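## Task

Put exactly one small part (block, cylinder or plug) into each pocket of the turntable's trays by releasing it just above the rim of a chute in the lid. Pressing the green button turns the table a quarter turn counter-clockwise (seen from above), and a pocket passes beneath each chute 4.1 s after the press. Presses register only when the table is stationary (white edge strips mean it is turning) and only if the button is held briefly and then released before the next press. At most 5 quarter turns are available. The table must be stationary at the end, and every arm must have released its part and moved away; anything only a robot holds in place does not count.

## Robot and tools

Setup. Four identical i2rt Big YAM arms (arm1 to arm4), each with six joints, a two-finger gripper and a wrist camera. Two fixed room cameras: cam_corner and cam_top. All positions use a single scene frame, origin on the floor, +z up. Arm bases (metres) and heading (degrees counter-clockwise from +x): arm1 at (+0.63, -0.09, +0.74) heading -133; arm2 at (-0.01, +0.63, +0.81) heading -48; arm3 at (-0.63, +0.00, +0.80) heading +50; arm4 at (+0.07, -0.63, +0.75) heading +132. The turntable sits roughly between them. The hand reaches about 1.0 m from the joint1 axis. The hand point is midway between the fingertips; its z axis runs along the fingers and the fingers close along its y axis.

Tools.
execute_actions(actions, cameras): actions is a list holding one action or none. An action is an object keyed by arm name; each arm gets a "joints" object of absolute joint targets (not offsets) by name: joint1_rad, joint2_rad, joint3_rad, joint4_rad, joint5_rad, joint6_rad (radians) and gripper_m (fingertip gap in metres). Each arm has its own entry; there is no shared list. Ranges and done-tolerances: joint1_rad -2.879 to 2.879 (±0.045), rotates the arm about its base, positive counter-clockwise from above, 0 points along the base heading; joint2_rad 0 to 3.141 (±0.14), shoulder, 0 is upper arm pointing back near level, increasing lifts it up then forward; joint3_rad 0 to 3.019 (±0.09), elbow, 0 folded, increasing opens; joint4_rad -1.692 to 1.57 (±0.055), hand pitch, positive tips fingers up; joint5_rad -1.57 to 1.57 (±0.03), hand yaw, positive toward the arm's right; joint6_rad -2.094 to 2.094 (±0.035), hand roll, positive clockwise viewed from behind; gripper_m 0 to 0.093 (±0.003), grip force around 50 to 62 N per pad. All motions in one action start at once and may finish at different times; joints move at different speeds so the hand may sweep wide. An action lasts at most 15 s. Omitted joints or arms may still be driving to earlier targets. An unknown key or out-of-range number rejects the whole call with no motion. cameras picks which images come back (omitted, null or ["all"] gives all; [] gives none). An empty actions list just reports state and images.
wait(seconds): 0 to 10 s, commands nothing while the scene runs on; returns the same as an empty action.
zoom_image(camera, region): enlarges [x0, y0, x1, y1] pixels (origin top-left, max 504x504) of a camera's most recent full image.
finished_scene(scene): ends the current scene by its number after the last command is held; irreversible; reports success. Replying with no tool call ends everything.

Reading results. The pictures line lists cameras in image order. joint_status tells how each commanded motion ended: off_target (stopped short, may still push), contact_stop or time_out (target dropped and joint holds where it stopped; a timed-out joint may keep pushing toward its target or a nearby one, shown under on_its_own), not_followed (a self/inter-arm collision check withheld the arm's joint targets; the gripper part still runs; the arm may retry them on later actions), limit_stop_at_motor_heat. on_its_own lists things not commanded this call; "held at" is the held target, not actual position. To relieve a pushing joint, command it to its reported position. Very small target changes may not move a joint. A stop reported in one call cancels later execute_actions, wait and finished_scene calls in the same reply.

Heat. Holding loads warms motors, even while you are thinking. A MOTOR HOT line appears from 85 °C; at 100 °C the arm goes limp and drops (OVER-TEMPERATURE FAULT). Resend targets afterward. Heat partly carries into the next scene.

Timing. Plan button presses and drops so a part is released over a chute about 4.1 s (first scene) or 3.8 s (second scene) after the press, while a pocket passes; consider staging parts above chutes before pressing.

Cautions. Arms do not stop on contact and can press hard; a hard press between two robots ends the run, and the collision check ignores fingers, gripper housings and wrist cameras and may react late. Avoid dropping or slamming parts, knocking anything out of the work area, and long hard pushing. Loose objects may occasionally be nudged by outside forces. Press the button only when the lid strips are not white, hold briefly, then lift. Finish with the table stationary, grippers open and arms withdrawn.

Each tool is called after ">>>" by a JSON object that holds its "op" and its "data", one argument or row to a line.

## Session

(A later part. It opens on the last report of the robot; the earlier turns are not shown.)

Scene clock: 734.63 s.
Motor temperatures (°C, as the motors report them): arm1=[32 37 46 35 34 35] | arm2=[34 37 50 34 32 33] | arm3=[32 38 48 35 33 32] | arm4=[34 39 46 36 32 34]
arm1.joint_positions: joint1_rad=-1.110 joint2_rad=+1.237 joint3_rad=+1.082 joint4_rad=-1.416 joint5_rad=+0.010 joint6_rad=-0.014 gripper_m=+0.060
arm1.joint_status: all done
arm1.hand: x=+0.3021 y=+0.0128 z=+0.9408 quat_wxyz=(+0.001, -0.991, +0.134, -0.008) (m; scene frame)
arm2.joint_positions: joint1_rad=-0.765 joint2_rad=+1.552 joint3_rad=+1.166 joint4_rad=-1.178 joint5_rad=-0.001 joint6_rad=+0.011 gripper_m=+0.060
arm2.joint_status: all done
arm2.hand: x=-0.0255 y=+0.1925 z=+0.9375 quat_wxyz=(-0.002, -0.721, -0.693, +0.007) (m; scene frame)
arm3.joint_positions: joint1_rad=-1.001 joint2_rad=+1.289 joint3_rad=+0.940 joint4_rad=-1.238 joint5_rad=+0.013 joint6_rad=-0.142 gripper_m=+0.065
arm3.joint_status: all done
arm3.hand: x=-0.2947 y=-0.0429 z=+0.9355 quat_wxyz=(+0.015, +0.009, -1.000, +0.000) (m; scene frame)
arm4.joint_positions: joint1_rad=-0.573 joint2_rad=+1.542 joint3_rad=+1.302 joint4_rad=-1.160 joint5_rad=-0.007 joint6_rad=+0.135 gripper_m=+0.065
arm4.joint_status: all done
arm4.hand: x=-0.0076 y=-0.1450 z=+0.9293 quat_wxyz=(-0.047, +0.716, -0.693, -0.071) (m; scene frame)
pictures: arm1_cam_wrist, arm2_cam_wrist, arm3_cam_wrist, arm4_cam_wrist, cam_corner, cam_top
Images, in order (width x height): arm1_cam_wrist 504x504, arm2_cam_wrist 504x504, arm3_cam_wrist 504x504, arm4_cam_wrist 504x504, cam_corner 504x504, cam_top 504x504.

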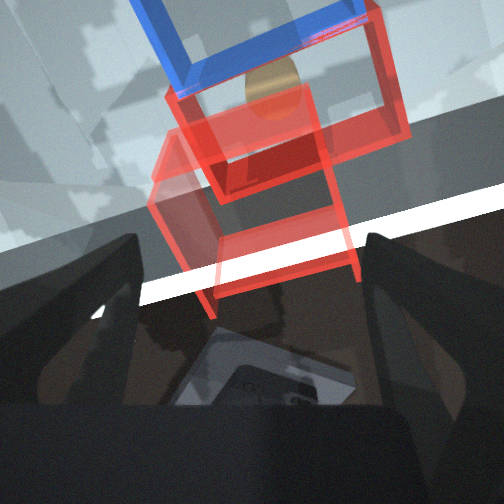

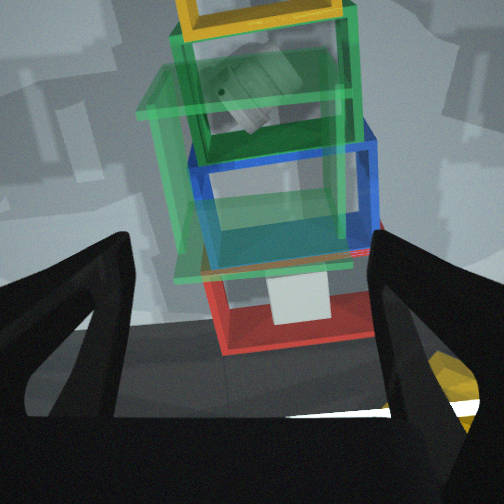

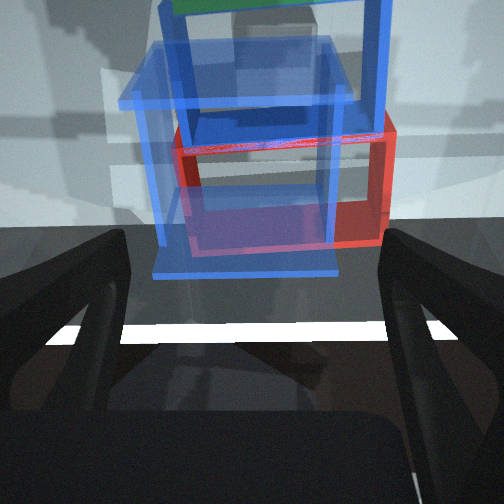

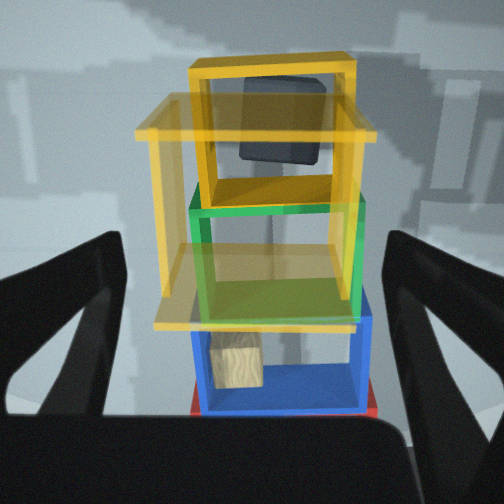

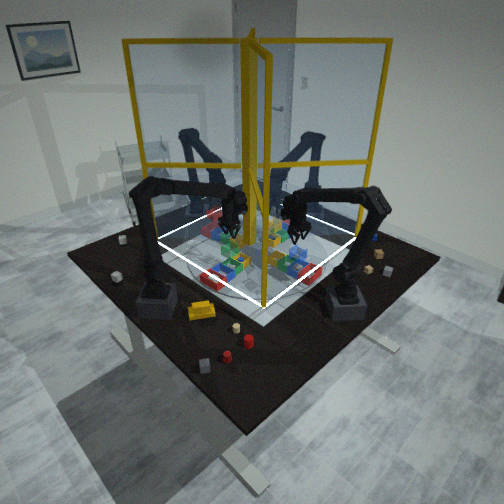

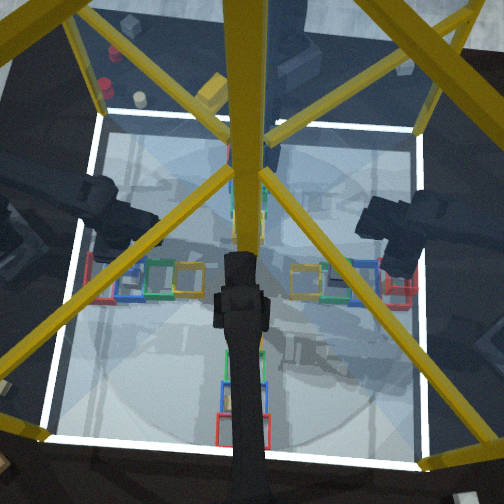

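>>> {"op": "execute_actions", "data": {
  "actions": [
    {"arm1":{"joints":{"joint2_rad":0.902,"joint3_rad":0.987,"joint4_rad":-1.667,"gripper_m":0.094}},"arm2":{"joints":{"joint2_rad":1.072,"joint3_rad":0.917,"joint4_rad":-1.408,"gripper_m":0.094}},"arm3":{"joints":{"joint2_rad":1.07,"joint3_rad":0.92,"joint4_rad":-1.44,"gripper_m":0.094}},"arm4":{"joints":{"joint2_rad":1.073,"joint3_rad":1.067,"joint4_rad":-1.565,"gripper_m":0.094}}}
  ],
  "cameras": ["cam_top"]
}}

>>> {"op": "execute_actions", "data": {
  "actions": [
    {"arm1":{"joints":{"joint1_rad":0.808}},"arm2":{"joints":{"joint1_rad":0.951,"joint6_rad":-0.2}},"arm3":{"joints":{"joint1_rad":0.421,"joint6_rad":0.0}},"arm4":{"joints":{"joint1_rad":0.875,"joint6_rad":0.75}}}
  ],
  "cameras": []
}}

>>> {"op": "execute_actions", "data": {
  "actions": [
    {"arm1":{"joints":{"joint2_rad":1.845,"joint3_rad":1.395,"joint4_rad":-1.09}},"arm2":{"joints":{"joint2_rad":1.56,"joint3_rad":0.775,"joint4_rad":-0.75}},"arm3":{"joints":{"joint2_rad":2.185,"joint3_rad":1.81,"joint4_rad":-1.155}},"arm4":{"joints":{"joint2_rad":1.57,"joint3_rad":0.985,"joint4_rad":-0.96}}}
  ]
}}

Scene clock: 792.17 s.
Motor temperatures (°C, as the motors report them): arm1=[32 36 46 35 34 35] | arm2=[34 37 50 34 32 33] | arm3=[32 38 49 35 33 32] | arm4=[34 39 46 36 32 34]
arm1.joint_positions: joint1_rad=-1.110 joint2_rad=+0.891 joint3_rad=+0.988 joint4_rad=-1.654 joint5_rad=+0.010 joint6_rad=-0.014 gripper_m=+0.094
arm1.joint_status: all done
arm1.hand: x=+0.4159 y=-0.0201 z=+0.9959 quat_wxyz=(+0.002, -0.991, +0.134, -0.001) (m; scene frame)
arm2.joint_positions: joint1_rad=-0.765 joint2_rad=+1.061 joint3_rad=+0.920 joint4_rad=-1.399 joint5_rad=-0.001 joint6_rad=+0.011 gripper_m=+0.094
arm2.joint_status: all done
arm2.hand: x=-0.0204 y=+0.3491 z=+1.0103 quat_wxyz=(-0.010, -0.721, -0.693, +0.015) (m; scene frame)
arm3.joint_positions: joint1_rad=-1.001 joint2_rad=+1.058 joint3_rad=+0.922 joint4_rad=-1.425 joint5_rad=+0.013 joint6_rad=-0.142 gripper_m=+0.094
arm3.joint_status: all done
arm3.hand: x=-0.3540 y=-0.0360 z=+0.9959 quat_wxyz=(+0.002, +0.008, -1.000, +0.002) (m; scene frame)
arm4.joint_positions: joint1_rad=-0.573 joint2_rad=+1.064 joint3_rad=+1.074 joint4_rad=-1.559 joint5_rad=-0.007 joint6_rad=+0.135 gripper_m=+0.094
arm4.joint_status: all done
arm4.hand: x=+0.0268 y=-0.3489 z=+1.0039 quat_wxyz=(-0.003, +0.718, -0.696, -0.010) (m; scene frame)
pictures: cam_top
Images, in order (width x height): cam_top 504x504.

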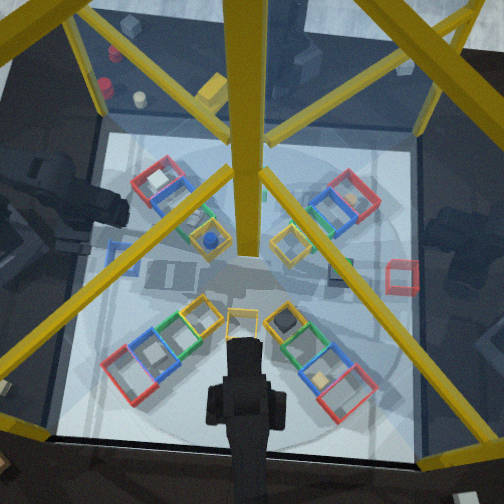

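Scene clock: 794.10 s.
Motor temperatures (°C, as the motors report them): arm1=[32 36 46 35 34 35] | arm2=[34 37 50 34 32 33] | arm3=[32 38 49 35 33 32] | arm4=[34 39 46 36 32 34]
arm1.joint_positions: joint1_rad=+0.804 joint2_rad=+0.892 joint3_rad=+0.988 joint4_rad=-1.654 joint5_rad=+0.009 joint6_rad=-0.014 gripper_m=+0.094
arm1.joint_status: all done
arm1.hand: x=+0.6376 y=-0.3035 z=+1.0016 quat_wxyz=(-0.010, -0.681, -0.732, +0.007) (m; scene frame)
arm2.joint_positions: joint1_rad=+0.950 joint2_rad=+1.066 joint3_rad=+0.920 joint4_rad=-1.399 joint5_rad=-0.002 joint6_rad=-0.190 gripper_m=+0.094
arm2.joint_status: all done
arm2.hand: x=+0.2683 y=+0.6634 z=+1.0054 quat_wxyz=(-0.009, +0.152, -0.988, +0.001) (m; scene frame)
arm3.joint_positions: joint1_rad=+0.419 joint2_rad=+1.062 joint3_rad=+0.922 joint4_rad=-1.425 joint5_rad=+0.011 joint6_rad=-0.008 gripper_m=+0.094
arm3.joint_status: all done
arm3.hand: x=-0.5498 y=+0.2665 z=+1.0006 quat_wxyz=(-0.004, +0.606, -0.795, -0.005) (m; scene frame)
arm4.joint_positions: joint1_rad=+0.869 joint2_rad=+1.069 joint3_rad=+1.074 joint4_rad=-1.559 joint5_rad=-0.007 joint6_rad=+0.735 gripper_m=+0.094
arm4.joint_status: all done
arm4.hand: x=-0.2100 y=-0.6413 z=+1.0033 quat_wxyz=(+0.008, +0.940, -0.341, -0.006) (m; scene frame)
pictures: none
No camera images: the call's "cameras" was empty. Leave "cameras" out to get every camera's image.

Scene clock: 795.90 s.
Motor temperatures (°C, as the motors report them): arm1=[32 36 46 35 34 35] | arm2=[34 37 50 34 32 33] | arm3=[32 38 49 35 33 32] | arm4=[34 39 45 36 32 34]
arm1.joint_positions: joint1_rad=+0.804 joint2_rad=+1.854 joint3_rad=+1.379 joint4_rad=-1.105 joint5_rad=+0.009 joint6_rad=-0.014 gripper_m=+0.094
arm1.joint_status: all done
arm1.hand: x=+0.6589 y=-0.6154 z=+0.8012 quat_wxyz=(-0.002, -0.681, -0.733, +0.000) (m; scene frame)
arm2.joint_positions: joint1_rad=+0.950 joint2_rad=+1.556 joint3_rad=+0.775 joint4_rad=-0.763 joint5_rad=-0.002 joint6_rad=-0.190 gripper_m=+0.094
arm2.joint_status: all done
arm2.hand: x=+0.3464 y=+0.6717 z=+0.8071 quat_wxyz=(-0.010, +0.152, -0.988, +0.001) (m; scene frame)
arm3.joint_positions: joint1_rad=+0.419 joint2_rad=+2.209 joint3_rad=+1.761 joint4_rad=-1.163 joint5_rad=+0.011 joint6_rad=-0.008 gripper_m=+0.094
arm3.joint_status: all done
arm3.hand: x=-0.4542 y=+0.6152 z=+0.7911 quat_wxyz=(+0.014, +0.606, -0.795, +0.008) (m; scene frame)
arm4.joint_positions: joint1_rad=+0.869 joint2_rad=+1.581 joint3_rad=+0.987 joint4_rad=-0.970 joint5_rad=-0.007 joint6_rad=+0.735 gripper_m=+0.094
arm4.joint_status: all done
arm4.hand: x=-0.3366 y=-0.6465 z=+0.8010 quat_wxyz=(+0.006, +0.940, -0.341, -0.002) (m; scene frame)
pictures: arm1_cam_wrist, arm2_cam_wrist, arm3_cam_wrist, arm4_cam_wrist, cam_corner, cam_top
Images, in order (width x height): arm1_cam_wrist 504x504, arm2_cam_wrist 504x504, arm3_cam_wrist 504x504, arm4_cam_wrist 504x504, cam_corner 504x504, cam_top 504x504.

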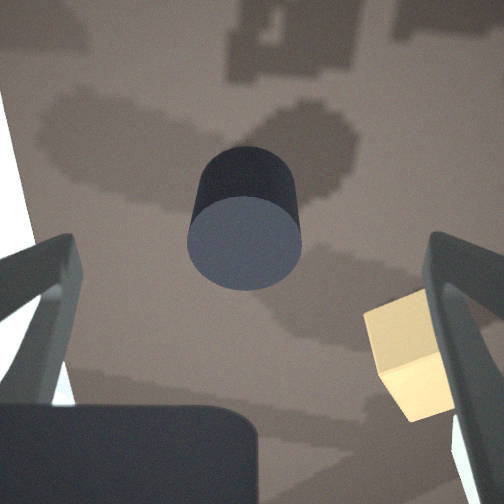

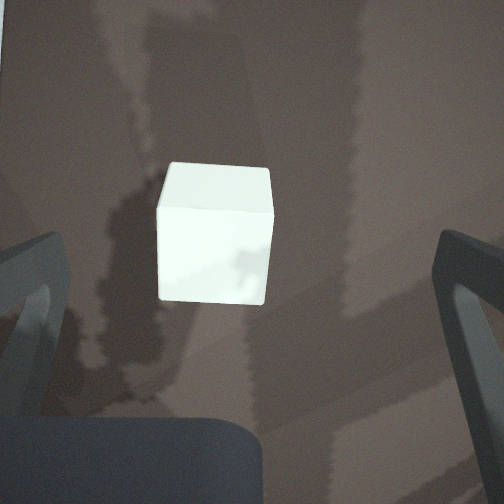

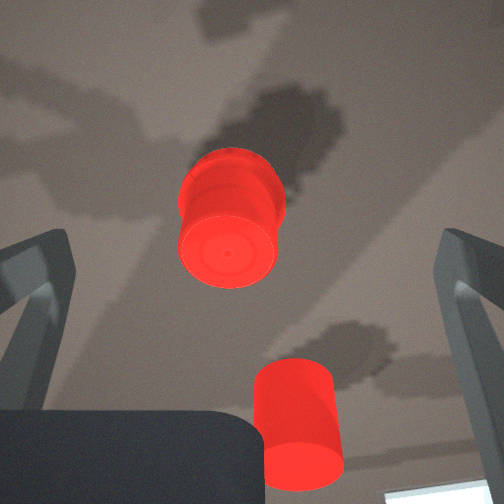

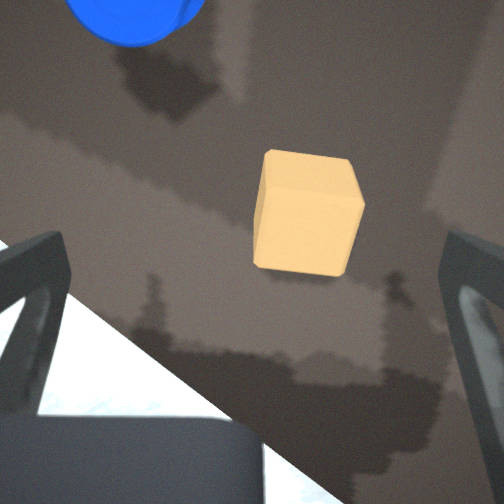

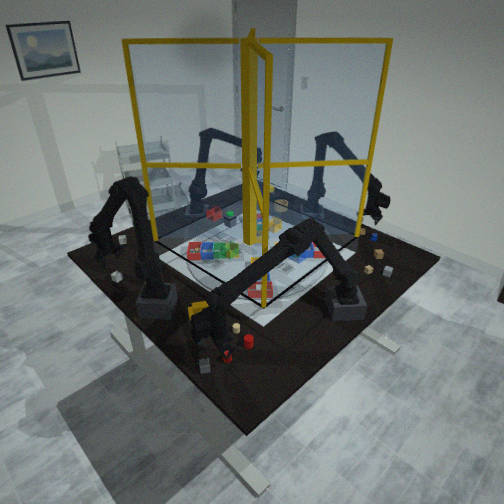

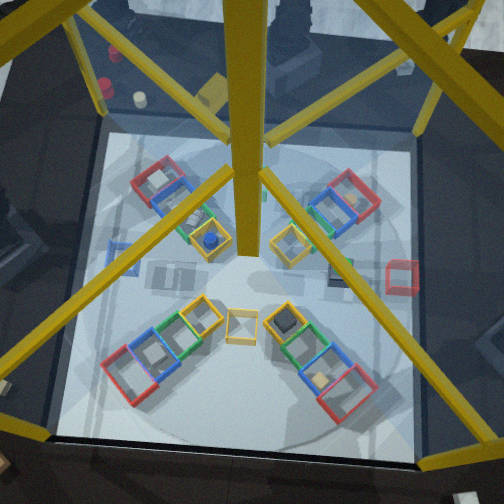

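>>> {"op": "execute_actions", "data": {
  "actions": [
    {"arm1":{"joints":{"joint2_rad":1.889,"joint3_rad":1.30,"joint4_rad":-0.965}},"arm2":{"joints":{"joint1_rad":0.975,"joint2_rad":1.655,"joint3_rad":0.66,"joint4_rad":-0.535}},"arm3":{"joints":{"joint1_rad":0.44,"joint2_rad":2.21,"joint3_rad":1.645,"joint4_rad":-0.98}},"arm4":{"joints":{"joint2_rad":1.62,"joint3_rad":0.855,"joint4_rad":-0.775,"joint6_rad":0.86}}}
  ],
  "cameras": ["arm1_cam_wrist","arm2_cam_wrist","arm3_cam_wrist","arm4_cam_wrist"]
}}

Scene clock: 823.23 s.
Motor temperatures (°C, as the motors report them): arm1=[32 38 46 35 34 35] | arm2=[34 37 48 34 32 33] | arm3=[32 42 49 35 33 32] | arm4=[34 39 44 36 32 34]
arm1.joint_positions: joint1_rad=+0.804 joint2_rad=+1.865 joint3_rad=+1.306 joint4_rad=-0.981 joint5_rad=+0.009 joint6_rad=-0.014 gripper_m=+0.094
arm1.joint_status: all done
arm1.hand: x=+0.6591 y=-0.6130 z=+0.7710 quat_wxyz=(-0.016, -0.681, -0.732, +0.013) (m; scene frame)
arm2.joint_positions: joint1_rad=+0.971 joint2_rad=+1.658 joint3_rad=+0.650 joint4_rad=-0.547 joint5_rad=-0.002 joint6_rad=-0.190 gripper_m=+0.094
arm2.joint_status: all done
arm2.hand: x=+0.3130 y=+0.6747 z=+0.7446 quat_wxyz=(-0.004, +0.163, -0.987, +0.001) (m; scene frame)
arm3.joint_positions: joint1_rad=+0.436 joint2_rad=+2.209 joint3_rad=+1.639 joint4_rad=-0.998 joint5_rad=+0.011 joint6_rad=-0.008 gripper_m=+0.094
arm3.joint_status: all done
arm3.hand: x=-0.4686 y=+0.6067 z=+0.7503 quat_wxyz=(-0.003, +0.613, -0.790, -0.004) (m; scene frame)
arm4.joint_positions: joint1_rad=+0.869 joint2_rad=+1.621 joint3_rad=+0.854 joint4_rad=-0.785 joint5_rad=-0.007 joint6_rad=+0.844 gripper_m=+0.094
arm4.joint_status: all done
arm4.hand: x=-0.3130 y=-0.6457 z=+0.7463 quat_wxyz=(+0.008, +0.920, -0.392, -0.007) (m; scene frame)
pictures: arm1_cam_wrist, arm2_cam_wrist, arm3_cam_wrist, arm4_cam_wrist
Images, in order (width x height): arm1_cam_wrist 504x504, arm2_cam_wrist 504x504, arm3_cam_wrist 504x504, arm4_cam_wrist 504x504.

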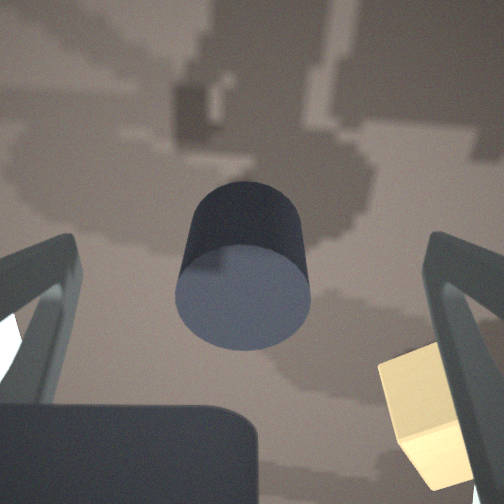

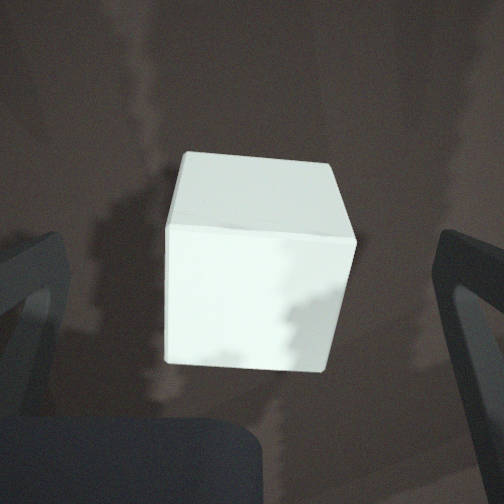

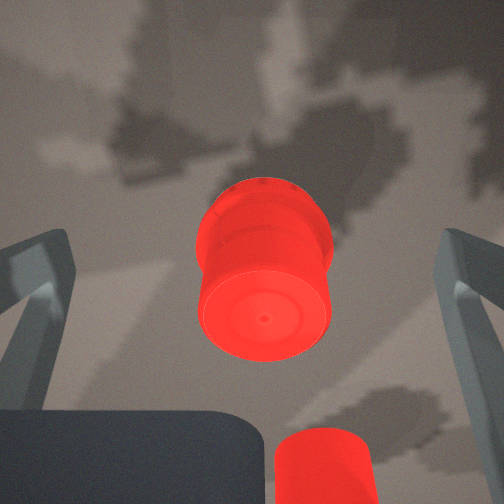

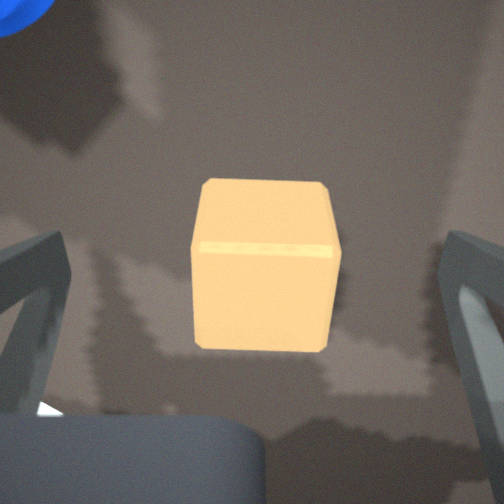

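>>> {"op": "execute_actions", "data": {
  "actions": []
}}

Scene clock: 859.67 s.
Motor temperatures (°C, as the motors report them): arm1=[32 38 45 35 34 35] | arm2=[34 37 47 34 32 33] | arm3=[32 42 46 35 33 32] | arm4=[34 38 43 36 32 34]
arm1.joint_positions: joint1_rad=+0.804 joint2_rad=+1.865 joint3_rad=+1.306 joint4_rad=-0.981 joint5_rad=+0.009 joint6_rad=-0.014 gripper_m=+0.094
arm1.joint_status: all done
arm1.hand: x=+0.6591 y=-0.6130 z=+0.7710 quat_wxyz=(-0.016, -0.681, -0.732, +0.013) (m; scene frame)
arm2.joint_positions: joint1_rad=+0.971 joint2_rad=+1.658 joint3_rad=+0.650 joint4_rad=-0.547 joint5_rad=-0.002 joint6_rad=-0.190 gripper_m=+0.094
arm2.joint_status: all done
arm2.hand: x=+0.3130 y=+0.6747 z=+0.7446 quat_wxyz=(-0.004, +0.163, -0.987, +0.001) (m; scene frame)
arm3.joint_positions: joint1_rad=+0.436 joint2_rad=+2.209 joint3_rad=+1.639 joint4_rad=-0.998 joint5_rad=+0.011 joint6_rad=-0.008 gripper_m=+0.094
arm3.joint_status: all done
arm3.hand: x=-0.4686 y=+0.6067 z=+0.7503 quat_wxyz=(-0.003, +0.613, -0.790, -0.004) (m; scene frame)
arm4.joint_positions: joint1_rad=+0.869 joint2_rad=+1.621 joint3_rad=+0.854 joint4_rad=-0.785 joint5_rad=-0.007 joint6_rad=+0.844 gripper_m=+0.094
arm4.joint_status: all done
arm4.hand: x=-0.3130 y=-0.6457 z=+0.7463 quat_wxyz=(+0.008, +0.920, -0.392, -0.007) (m; scene frame)
pictures: arm1_cam_wrist, arm2_cam_wrist, arm3_cam_wrist, arm4_cam_wrist, cam_corner, cam_top
Images, in order (width x height): arm1_cam_wrist 504x504, arm2_cam_wrist 504x504, arm3_cam_wrist 504x504, arm4_cam_wrist 504x504, cam_corner 504x504, cam_top 504x504.

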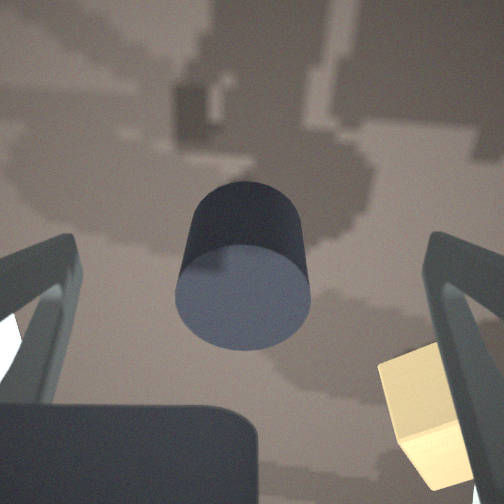

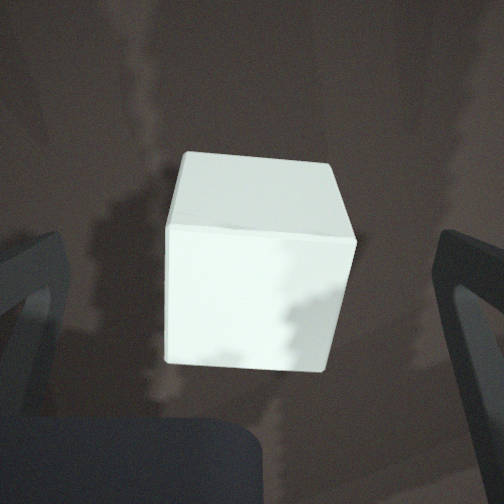

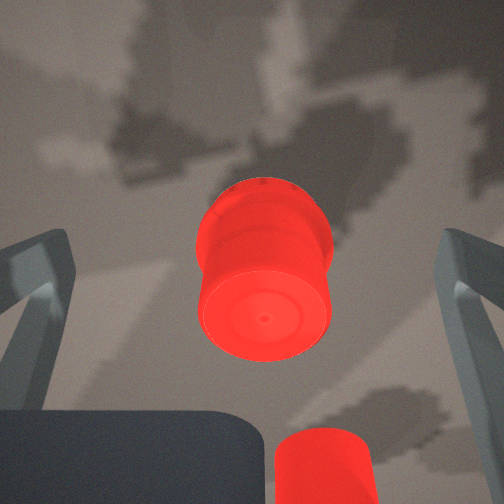

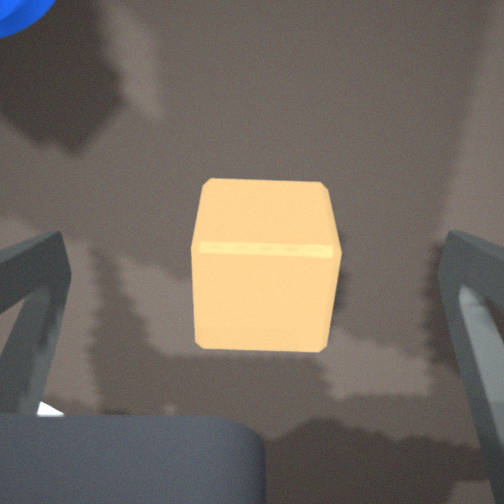

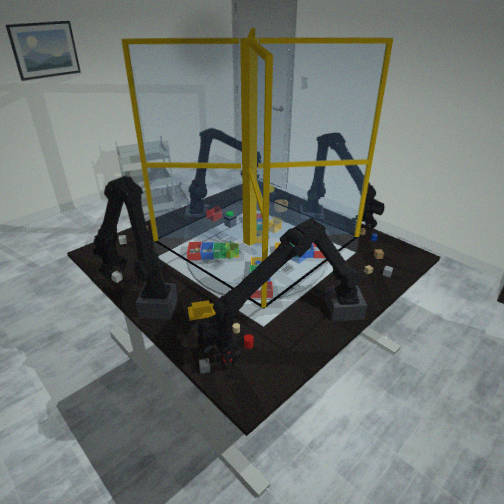

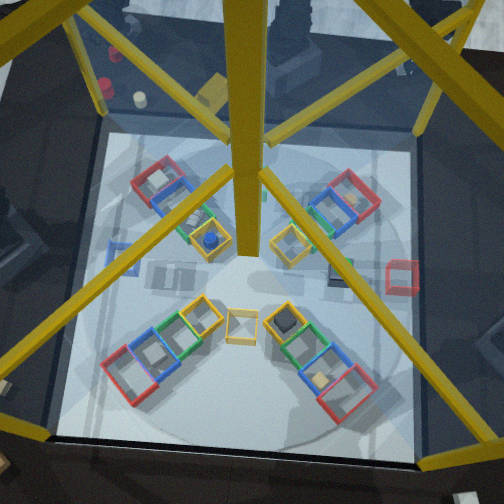

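>>> {"op": "execute_actions", "data": {
  "actions": [
    {"arm1":{"joints":{"joint2_rad":1.90,"joint3_rad":1.27,"joint4_rad":-0.94}},"arm2":{"joints":{"gripper_m":0.025}},"arm3":{"joints":{"gripper_m":0.015}},"arm4":{"joints":{"gripper_m":0.02}}}
  ],
  "cameras": ["arm1_cam_wrist","arm3_cam_wrist"]
}}

Scene clock: 865.80 s.
Motor temperatures (°C, as the motors report them): arm1=[32 38 45 35 34 35] | arm2=[34 37 47 34 32 33] | arm3=[32 43 46 35 33 32] | arm4=[34 38 43 36 32 34]
arm1.joint_positions: joint1_rad=+0.804 joint2_rad=+1.871 joint3_rad=+1.279 joint4_rad=-0.957 joint5_rad=+0.009 joint6_rad=-0.014 gripper_m=+0.094
arm1.joint_status: all done
arm1.hand: x=+0.6589 y=-0.6063 z=+0.7596 quat_wxyz=(-0.013, -0.681, -0.732, +0.010) (m; scene frame)
arm2.joint_positions: joint1_rad=+0.971 joint2_rad=+1.658 joint3_rad=+0.650 joint4_rad=-0.547 joint5_rad=-0.002 joint6_rad=-0.190 gripper_m=+0.040
arm2.joint_status: gripper_m off_target (ended at +0.040, target +0.025)
arm2.hand: x=+0.3130 y=+0.6747 z=+0.7446 quat_wxyz=(-0.004, +0.163, -0.987, +0.001) (m; scene frame)
arm3.joint_positions: joint1_rad=+0.436 joint2_rad=+2.209 joint3_rad=+1.639 joint4_rad=-0.998 joint5_rad=+0.012 joint6_rad=-0.007 gripper_m=+0.028
arm3.joint_status: gripper_m off_target (ended at +0.028, target +0.015)
arm3.hand: x=-0.4685 y=+0.6067 z=+0.7503 quat_wxyz=(-0.003, +0.613, -0.790, -0.004) (m; scene frame)
arm4.joint_positions: joint1_rad=+0.869 joint2_rad=+1.621 joint3_rad=+0.854 joint4_rad=-0.785 joint5_rad=-0.007 joint6_rad=+0.845 gripper_m=+0.031
arm4.joint_status: gripper_m off_target (ended at +0.031, target +0.020)
arm4.hand: x=-0.3130 y=-0.6457 z=+0.7463 quat_wxyz=(+0.008, +0.920, -0.393, -0.007) (m; scene frame)
pictures: arm1_cam_wrist, arm3_cam_wrist
Images, in order (width x height): arm1_cam_wrist 504x504, arm3_cam_wrist 504x504.

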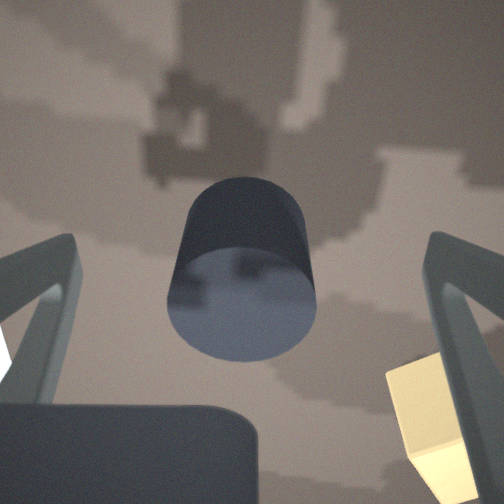

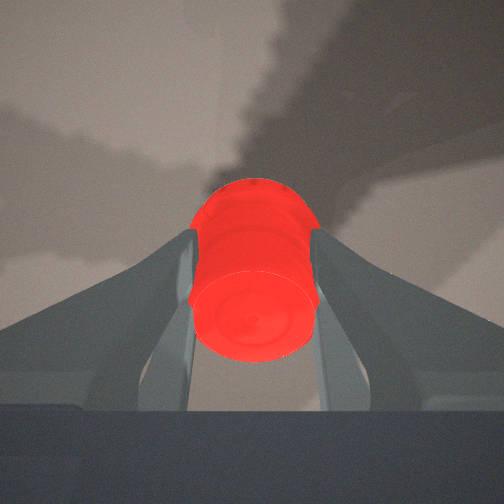

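>>> {"op": "execute_actions", "data": {
  "actions": [
    {"arm1":{"joints":{"joint2_rad":1.925,"joint3_rad":1.29,"joint4_rad":-0.945}}}
  ],
  "cameras": ["arm1_cam_wrist"]
}}

Scene clock: 872.43 s.
Motor temperatures (°C, as the motors report them): arm1=[32 38 45 35 34 35] | arm2=[34 37 47 34 32 33] | arm3=[32 43 46 35 33 32] | arm4=[34 38 43 36 32 34]
arm1.joint_positions: joint1_rad=+0.804 joint2_rad=+1.898 joint3_rad=+1.279 joint4_rad=-0.957 joint5_rad=+0.009 joint6_rad=-0.014 gripper_m=+0.094
arm1.joint_status: all done
arm1.hand: x=+0.6588 y=-0.6030 z=+0.7459 quat_wxyz=(-0.003, -0.681, -0.733, +0.001) (m; scene frame)
arm2.joint_positions: joint1_rad=+0.971 joint2_rad=+1.658 joint3_rad=+0.650 joint4_rad=-0.547 joint5_rad=-0.002 joint6_rad=-0.190 gripper_m=+0.040
arm2.joint_status: not commanded
arm2.hand: x=+0.3130 y=+0.6747 z=+0.7446 quat_wxyz=(-0.004, +0.163, -0.987, +0.001) (m; scene frame)
arm3.joint_positions: joint1_rad=+0.436 joint2_rad=+2.209 joint3_rad=+1.639 joint4_rad=-0.998 joint5_rad=+0.012 joint6_rad=-0.007 gripper_m=+0.028
arm3.joint_status: not commanded
arm3.hand: x=-0.4685 y=+0.6067 z=+0.7503 quat_wxyz=(-0.003, +0.613, -0.790, -0.004) (m; scene frame)
arm4.joint_positions: joint1_rad=+0.869 joint2_rad=+1.621 joint3_rad=+0.854 joint4_rad=-0.785 joint5_rad=-0.007 joint6_rad=+0.845 gripper_m=+0.031
arm4.joint_status: not commanded
arm4.hand: x=-0.3130 y=-0.6457 z=+0.7463 quat_wxyz=(+0.008, +0.920, -0.393, -0.007) (m; scene frame)
pictures: arm1_cam_wrist
Images, in order (width x height): arm1_cam_wrist 504x504.

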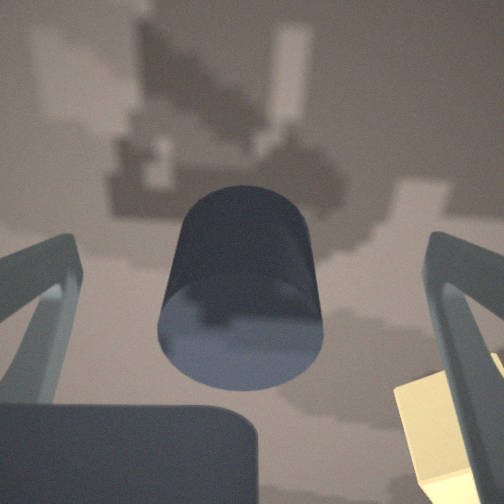

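Good. Close arm1, then lift all.

>>> {"op": "execute_actions", "data": {
  "actions": [
    {"arm1":{"joints":{"gripper_m":0.015}}}
  ],
  "cameras": []
}}

>>> {"op": "execute_actions", "data": {
  "actions": [
    {"arm1":{"joints":{"joint2_rad":0.902,"joint3_rad":0.987,"joint4_rad":-1.667,"joint6_rad":0.0}},"arm2":{"joints":{"joint2_rad":1.072,"joint3_rad":0.917,"joint4_rad":-1.408}},"arm3":{"joints":{"joint2_rad":1.07,"joint3_rad":0.92,"joint4_rad":-1.44}},"arm4":{"joints":{"joint2_rad":1.073,"joint3_rad":1.067,"joint4_rad":-1.565}}}
  ],
  "cameras": []
}}

>>> {"op": "execute_actions", "data": {
  "actions": [
    {"arm1":{"joints":{"joint1_rad":-1.008}},"arm2":{"joints":{"joint1_rad":-0.771,"joint6_rad":0.01}},"arm3":{"joints":{"joint1_rad":-1.003,"joint6_rad":-0.15}},"arm4":{"joints":{"joint1_rad":-0.56,"joint6_rad":0.15}}}
  ],
  "cameras": ["cam_corner","cam_top"]
}}

Scene clock: 886.90 s.
Motor temperatures (°C, as the motors report them): arm1=[32 39 45 35 34 35] | arm2=[34 37 47 34 32 33] | arm3=[32 43 46 35 33 32] | arm4=[34 38 43 36 32 34]
arm1.joint_positions: joint1_rad=+0.804 joint2_rad=+1.898 joint3_rad=+1.279 joint4_rad=-0.957 joint5_rad=+0.008 joint6_rad=-0.014 gripper_m=+0.035
arm1.joint_status: gripper_m off_target (ended at +0.035, target +0.015)
arm1.hand: x=+0.6590 y=-0.6030 z=+0.7459 quat_wxyz=(-0.004, -0.681, -0.733, +0.000) (m; scene frame)
arm2.joint_positions: joint1_rad=+0.971 joint2_rad=+1.658 joint3_rad=+0.650 joint4_rad=-0.547 joint5_rad=-0.002 joint6_rad=-0.190 gripper_m=+0.040
arm2.joint_status: not commanded
arm2.hand: x=+0.3130 y=+0.6747 z=+0.7446 quat_wxyz=(-0.004, +0.163, -0.987, +0.001) (m; scene frame)
arm3.joint_positions: joint1_rad=+0.436 joint2_rad=+2.209 joint3_rad=+1.639 joint4_rad=-0.998 joint5_rad=+0.012 joint6_rad=-0.007 gripper_m=+0.028
arm3.joint_status: not commanded
arm3.hand: x=-0.4685 y=+0.6067 z=+0.7503 quat_wxyz=(-0.003, +0.613, -0.790, -0.004) (m; scene frame)
arm4.joint_positions: joint1_rad=+0.869 joint2_rad=+1.621 joint3_rad=+0.854 joint4_rad=-0.785 joint5_rad=-0.007 joint6_rad=+0.845 gripper_m=+0.031
arm4.joint_status: not commanded
arm4.hand: x=-0.3130 y=-0.6457 z=+0.7463 quat_wxyz=(+0.008, +0.920, -0.393, -0.007) (m; scene frame)
pictures: none
No camera images: the call's "cameras" was empty. Leave "cameras" out to get every camera's image.

Scene clock: 888.47 s.
Motor temperatures (°C, as the motors report them): arm1=[32 38 45 35 34 35] | arm2=[34 37 47 34 32 33] | arm3=[32 43 45 35 33 32] | arm4=[34 38 44 36 32 34]
arm1.joint_positions: joint1_rad=+0.804 joint2_rad=+0.902 joint3_rad=+0.990 joint4_rad=-1.653 joint5_rad=+0.008 joint6_rad=-0.008 gripper_m=+0.035
arm1.joint_status: all done
arm1.hand: x=+0.6378 y=-0.3053 z=+1.0002 quat_wxyz=(-0.007, -0.683, -0.731, +0.004) (m; scene frame)
arm2.joint_positions: joint1_rad=+0.971 joint2_rad=+1.061 joint3_rad=+0.912 joint4_rad=-1.397 joint5_rad=-0.002 joint6_rad=-0.190 gripper_m=+0.040
arm2.joint_status: all done
arm2.hand: x=+0.2656 y=+0.6691 z=+1.0038 quat_wxyz=(-0.008, +0.163, -0.987, +0.001) (m; scene frame)
arm3.joint_positions: joint1_rad=+0.436 joint2_rad=+1.073 joint3_rad=+0.924 joint4_rad=-1.428 joint5_rad=+0.012 joint6_rad=-0.007 gripper_m=+0.028
arm3.joint_status: all done
arm3.hand: x=-0.5543 y=+0.2682 z=+0.9986 quat_wxyz=(+0.000, +0.613, -0.790, -0.001) (m; scene frame)
arm4.joint_positions: joint1_rad=+0.869 joint2_rad=+1.065 joint3_rad=+1.042 joint4_rad=-1.557 joint5_rad=-0.007 joint6_rad=+0.845 gripper_m=+0.031
arm4.joint_status: all done
arm4.hand: x=-0.2022 y=-0.6411 z=+0.9922 quat_wxyz=(+0.002, +0.920, -0.393, +0.006) (m; scene frame)
pictures: none
No camera images: the call's "cameras" was empty. Leave "cameras" out to get every camera's image.

Scene clock: 890.37 s.
Motor temperatures (°C, as the motors report them): arm1=[32 38 45 35 34 35] | arm2=[34 37 47 34 32 33] | arm3=[32 42 45 35 33 32] | arm4=[34 38 44 36 32 34]
arm1.joint_positions: joint1_rad=-1.003 joint2_rad=+0.902 joint3_rad=+0.990 joint4_rad=-1.653 joint5_rad=+0.011 joint6_rad=-0.006 gripper_m=+0.035
arm1.joint_status: all done
arm1.hand: x=+0.4084 y=-0.0424 z=+0.9944 quat_wxyz=(+0.001, -0.996, +0.085, -0.005) (m; scene frame)
arm2.joint_positions: joint1_rad=-0.770 joint2_rad=+1.066 joint3_rad=+0.912 joint4_rad=-1.397 joint5_rad=-0.002 joint6_rad=-0.001 gripper_m=+0.040
arm2.joint_status: all done
arm2.hand: x=-0.0216 y=+0.3506 z=+1.0063 quat_wxyz=(-0.007, -0.718, -0.696, +0.011) (m; scene frame)
arm3.joint_positions: joint1_rad=-1.001 joint2_rad=+1.073 joint3_rad=+0.924 joint4_rad=-1.428 joint5_rad=+0.013 joint6_rad=-0.142 gripper_m=+0.028
arm3.joint_status: all done
arm3.hand: x=-0.3533 y=-0.0359 z=+0.9928 quat_wxyz=(+0.010, +0.008, -1.000, +0.000) (m; scene frame)
arm4.joint_positions: joint1_rad=-0.554 joint2_rad=+1.069 joint3_rad=+1.042 joint4_rad=-1.557 joint5_rad=-0.007 joint6_rad=+0.165 gripper_m=+0.031
arm4.joint_status: all done
arm4.hand: x=+0.0229 y=-0.3567 z=+0.9906 quat_wxyz=(+0.007, +0.714, -0.700, +0.004) (m; scene frame)
pictures: cam_corner, cam_top
Images, in order (width x height): cam_corner 504x504, cam_top 504x504.

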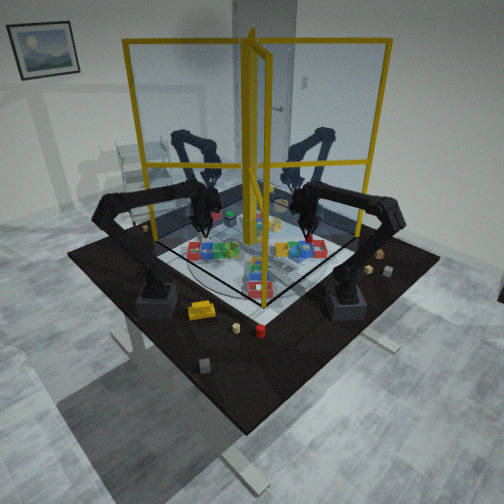

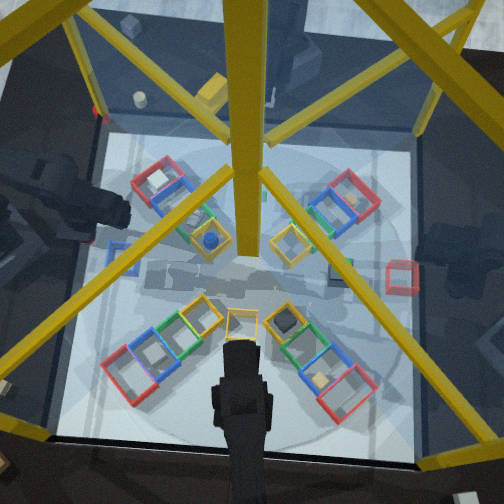

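>>> {"op": "execute_actions", "data": {
  "actions": [
    {"arm1":{"joints":{"joint2_rad":1.235,"joint3_rad":1.47,"joint4_rad":-1.47}},"arm2":{"joints":{"joint2_rad":1.551,"joint3_rad":1.27,"joint4_rad":-1.261}},"arm3":{"joints":{"joint2_rad":1.281,"joint3_rad":1.04,"joint4_rad":-1.271}},"arm4":{"joints":{"joint1_rad":-0.583,"joint2_rad":1.555,"joint3_rad":1.42,"joint4_rad":-1.232}}}
  ],
  "cameras": []
}}

>>> {"op": "execute_actions", "data": {
  "actions": [
    {"arm1":{"joints":{"joint2_rad":1.513}},"arm2":{"joints":{"joint3_rad":1.173,"joint4_rad":-1.165}},"arm3":{"joints":{"joint3_rad":0.94,"joint4_rad":-1.22}},"arm4":{"joints":{"joint2_rad":1.522,"joint3_rad":1.303,"joint4_rad":-1.148}}}
  ],
  "cameras": []
}}

>>> {"op": "execute_actions", "data": {
  "actions": [
    {"arm1":{"joints":{"joint3_rad":1.338,"joint4_rad":-1.375}}}
  ]
}}

Scene clock: 902.53 s.
Motor temperatures (°C, as the motors report them): arm1=[32 37 46 35 34 35] | arm2=[34 36 49 34 32 33] | arm3=[32 41 46 35 33 32] | arm4=[34 38 46 36 32 34]
arm1.joint_positions: joint1_rad=-1.003 joint2_rad=+1.239 joint3_rad=+1.426 joint4_rad=-1.480 joint5_rad=+0.011 joint6_rad=-0.006 gripper_m=+0.035
arm1.joint_status: all done
arm1.hand: x=+0.2266 y=-0.0093 z=+1.0795 quat_wxyz=(+0.013, -0.988, +0.085, +0.130) (m; scene frame)
arm2.joint_positions: joint1_rad=-0.770 joint2_rad=+1.556 joint3_rad=+1.234 joint4_rad=-1.265 joint5_rad=-0.002 joint6_rad=-0.001 gripper_m=+0.040
arm2.joint_status: all done
arm2.hand: x=-0.0273 y=+0.1885 z=+0.9601 quat_wxyz=(+0.006, -0.718, -0.696, -0.002) (m; scene frame)
arm3.joint_positions: joint1_rad=-1.001 joint2_rad=+1.291 joint3_rad=+0.992 joint4_rad=-1.285 joint5_rad=+0.013 joint6_rad=-0.142 gripper_m=+0.028
arm3.joint_status: all done
arm3.hand: x=-0.2868 y=-0.0440 z=+0.9537 quat_wxyz=(+0.014, +0.008, -1.000, +0.000) (m; scene frame)
arm4.joint_positions: joint1_rad=-0.571 joint2_rad=+1.574 joint3_rad=+1.366 joint4_rad=-1.239 joint5_rad=-0.007 joint6_rad=+0.165 gripper_m=+0.031
arm4.joint_status: all done
arm4.hand: x=-0.0088 y=-0.1418 z=+0.9373 quat_wxyz=(-0.032, +0.707, -0.705, -0.052) (m; scene frame)
pictures: none
No camera images: the call's "cameras" was empty. Leave "cameras" out to get every camera's image.

Scene clock: 903.80 s.
Motor temperatures (°C, as the motors report them): arm1=[32 37 46 35 34 35] | arm2=[34 36 49 34 32 33] | arm3=[32 41 46 35 33 32] | arm4=[34 38 46 36 32 34]
arm1.joint_positions: joint1_rad=-1.003 joint2_rad=+1.525 joint3_rad=+1.437 joint4_rad=-1.480 joint5_rad=+0.011 joint6_rad=-0.006 gripper_m=+0.035
arm1.joint_status: all done
arm1.hand: x=+0.1808 y=-0.0020 z=+0.9662 quat_wxyz=(+0.001, -0.996, +0.085, -0.006) (m; scene frame)
arm2.joint_positions: joint1_rad=-0.770 joint2_rad=+1.550 joint3_rad=+1.172 joint4_rad=-1.178 joint5_rad=-0.002 joint6_rad=-0.001 gripper_m=+0.040
arm2.joint_status: all done
arm2.hand: x=-0.0274 y=+0.1904 z=+0.9401 quat_wxyz=(-0.005, -0.718, -0.696, +0.009) (m; scene frame)
arm3.joint_positions: joint1_rad=-1.001 joint2_rad=+1.291 joint3_rad=+0.936 joint4_rad=-1.236 joint5_rad=+0.013 joint6_rad=-0.142 gripper_m=+0.028
arm3.joint_status: all done
arm3.hand: x=-0.2955 y=-0.0427 z=+0.9337 quat_wxyz=(+0.017, +0.008, -1.000, -0.001) (m; scene frame)
arm4.joint_positions: joint1_rad=-0.571 joint2_rad=+1.534 joint3_rad=+1.308 joint4_rad=-1.161 joint5_rad=-0.007 joint6_rad=+0.165 gripper_m=+0.031
arm4.joint_status: all done
arm4.hand: x=-0.0085 y=-0.1436 z=+0.9356 quat_wxyz=(-0.050, +0.705, -0.703, -0.077) (m; scene frame)
pictures: none
No camera images: the call's "cameras" was empty. Leave "cameras" out to get every camera's image.

Scene clock: 904.70 s.
Motor temperatures (°C, as the motors report them): arm1=[32 37 46 35 34 35] | arm2=[34 36 49 34 32 33] | arm3=[32 41 46 35 33 32] | arm4=[34 38 46 36 32 34]
arm1.joint_positions: joint1_rad=-1.003 joint2_rad=+1.512 joint3_rad=+1.348 joint4_rad=-1.388 joint5_rad=+0.011 joint6_rad=-0.006 gripper_m=+0.035
arm1.joint_status: all done
arm1.hand: x=+0.1857 y=-0.0031 z=+0.9384 quat_wxyz=(+0.002, -0.996, +0.085, +0.002) (m; scene frame)
arm2.joint_positions: joint1_rad=-0.770 joint2_rad=+1.550 joint3_rad=+1.172 joint4_rad=-1.178 joint5_rad=-0.002 joint6_rad=-0.001 gripper_m=+0.040
arm2.joint_status: not commanded
arm2.hand: x=-0.0274 y=+0.1904 z=+0.9401 quat_wxyz=(-0.005, -0.718, -0.696, +0.009) (m; scene frame)
arm3.joint_positions: joint1_rad=-1.001 joint2_rad=+1.291 joint3_rad=+0.936 joint4_rad=-1.236 joint5_rad=+0.013 joint6_rad=-0.142 gripper_m=+0.028
arm3.joint_status: not commanded
arm3.hand: x=-0.2955 y=-0.0427 z=+0.9337 quat_wxyz=(+0.017, +0.008, -1.000, -0.001) (m; scene frame)
arm4.joint_positions: joint1_rad=-0.571 joint2_rad=+1.534 joint3_rad=+1.308 joint4_rad=-1.161 joint5_rad=-0.007 joint6_rad=+0.165 gripper_m=+0.031
arm4.joint_status: not commanded
arm4.hand: x=-0.0085 y=-0.1436 z=+0.9356 quat_wxyz=(-0.050, +0.705, -0.703, -0.077) (m; scene frame)
pictures: arm1_cam_wrist, arm2_cam_wrist, arm3_cam_wrist, arm4_cam_wrist, cam_corner, cam_top
Images, in order (width x height): arm1_cam_wrist 504x504, arm2_cam_wrist 504x504, arm3_cam_wrist 504x504, arm4_cam_wrist 504x504, cam_corner 504x504, cam_top 504x504.

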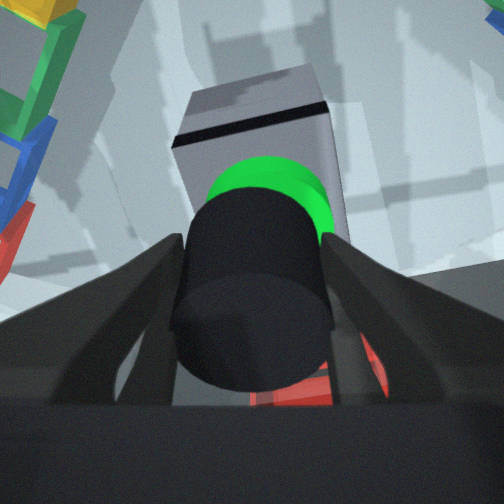

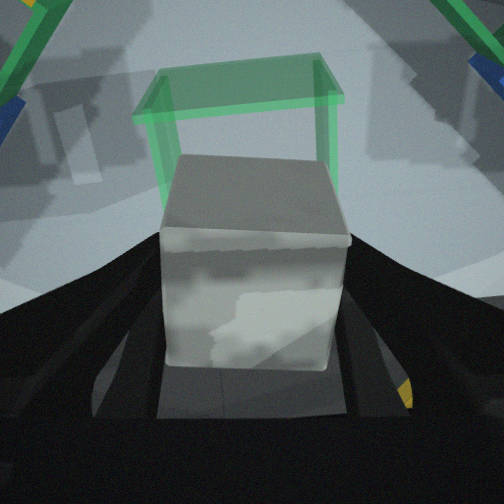

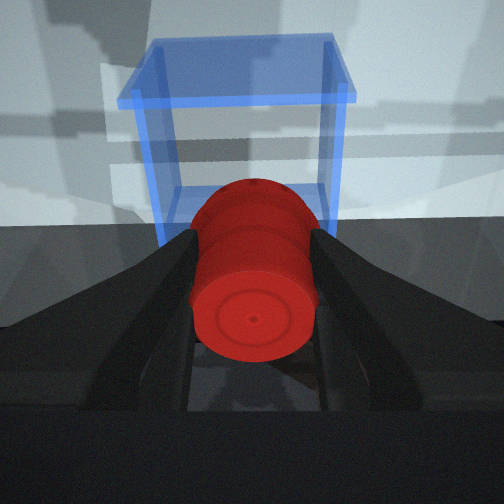

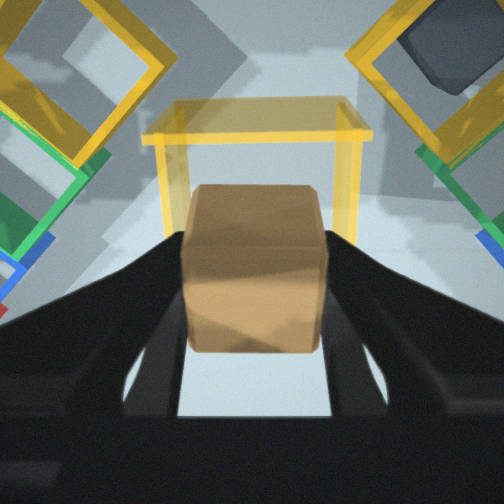

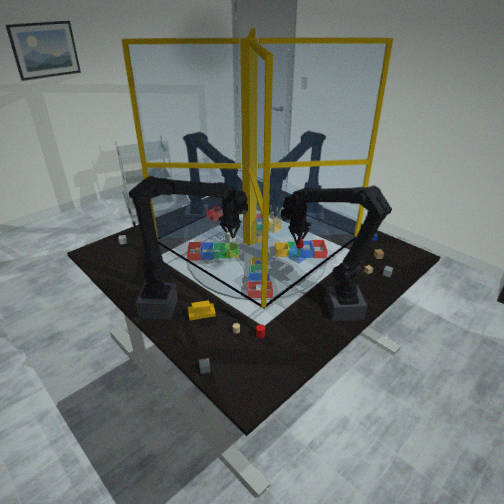

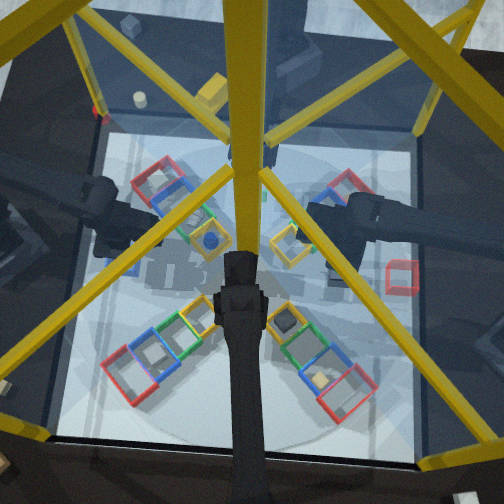

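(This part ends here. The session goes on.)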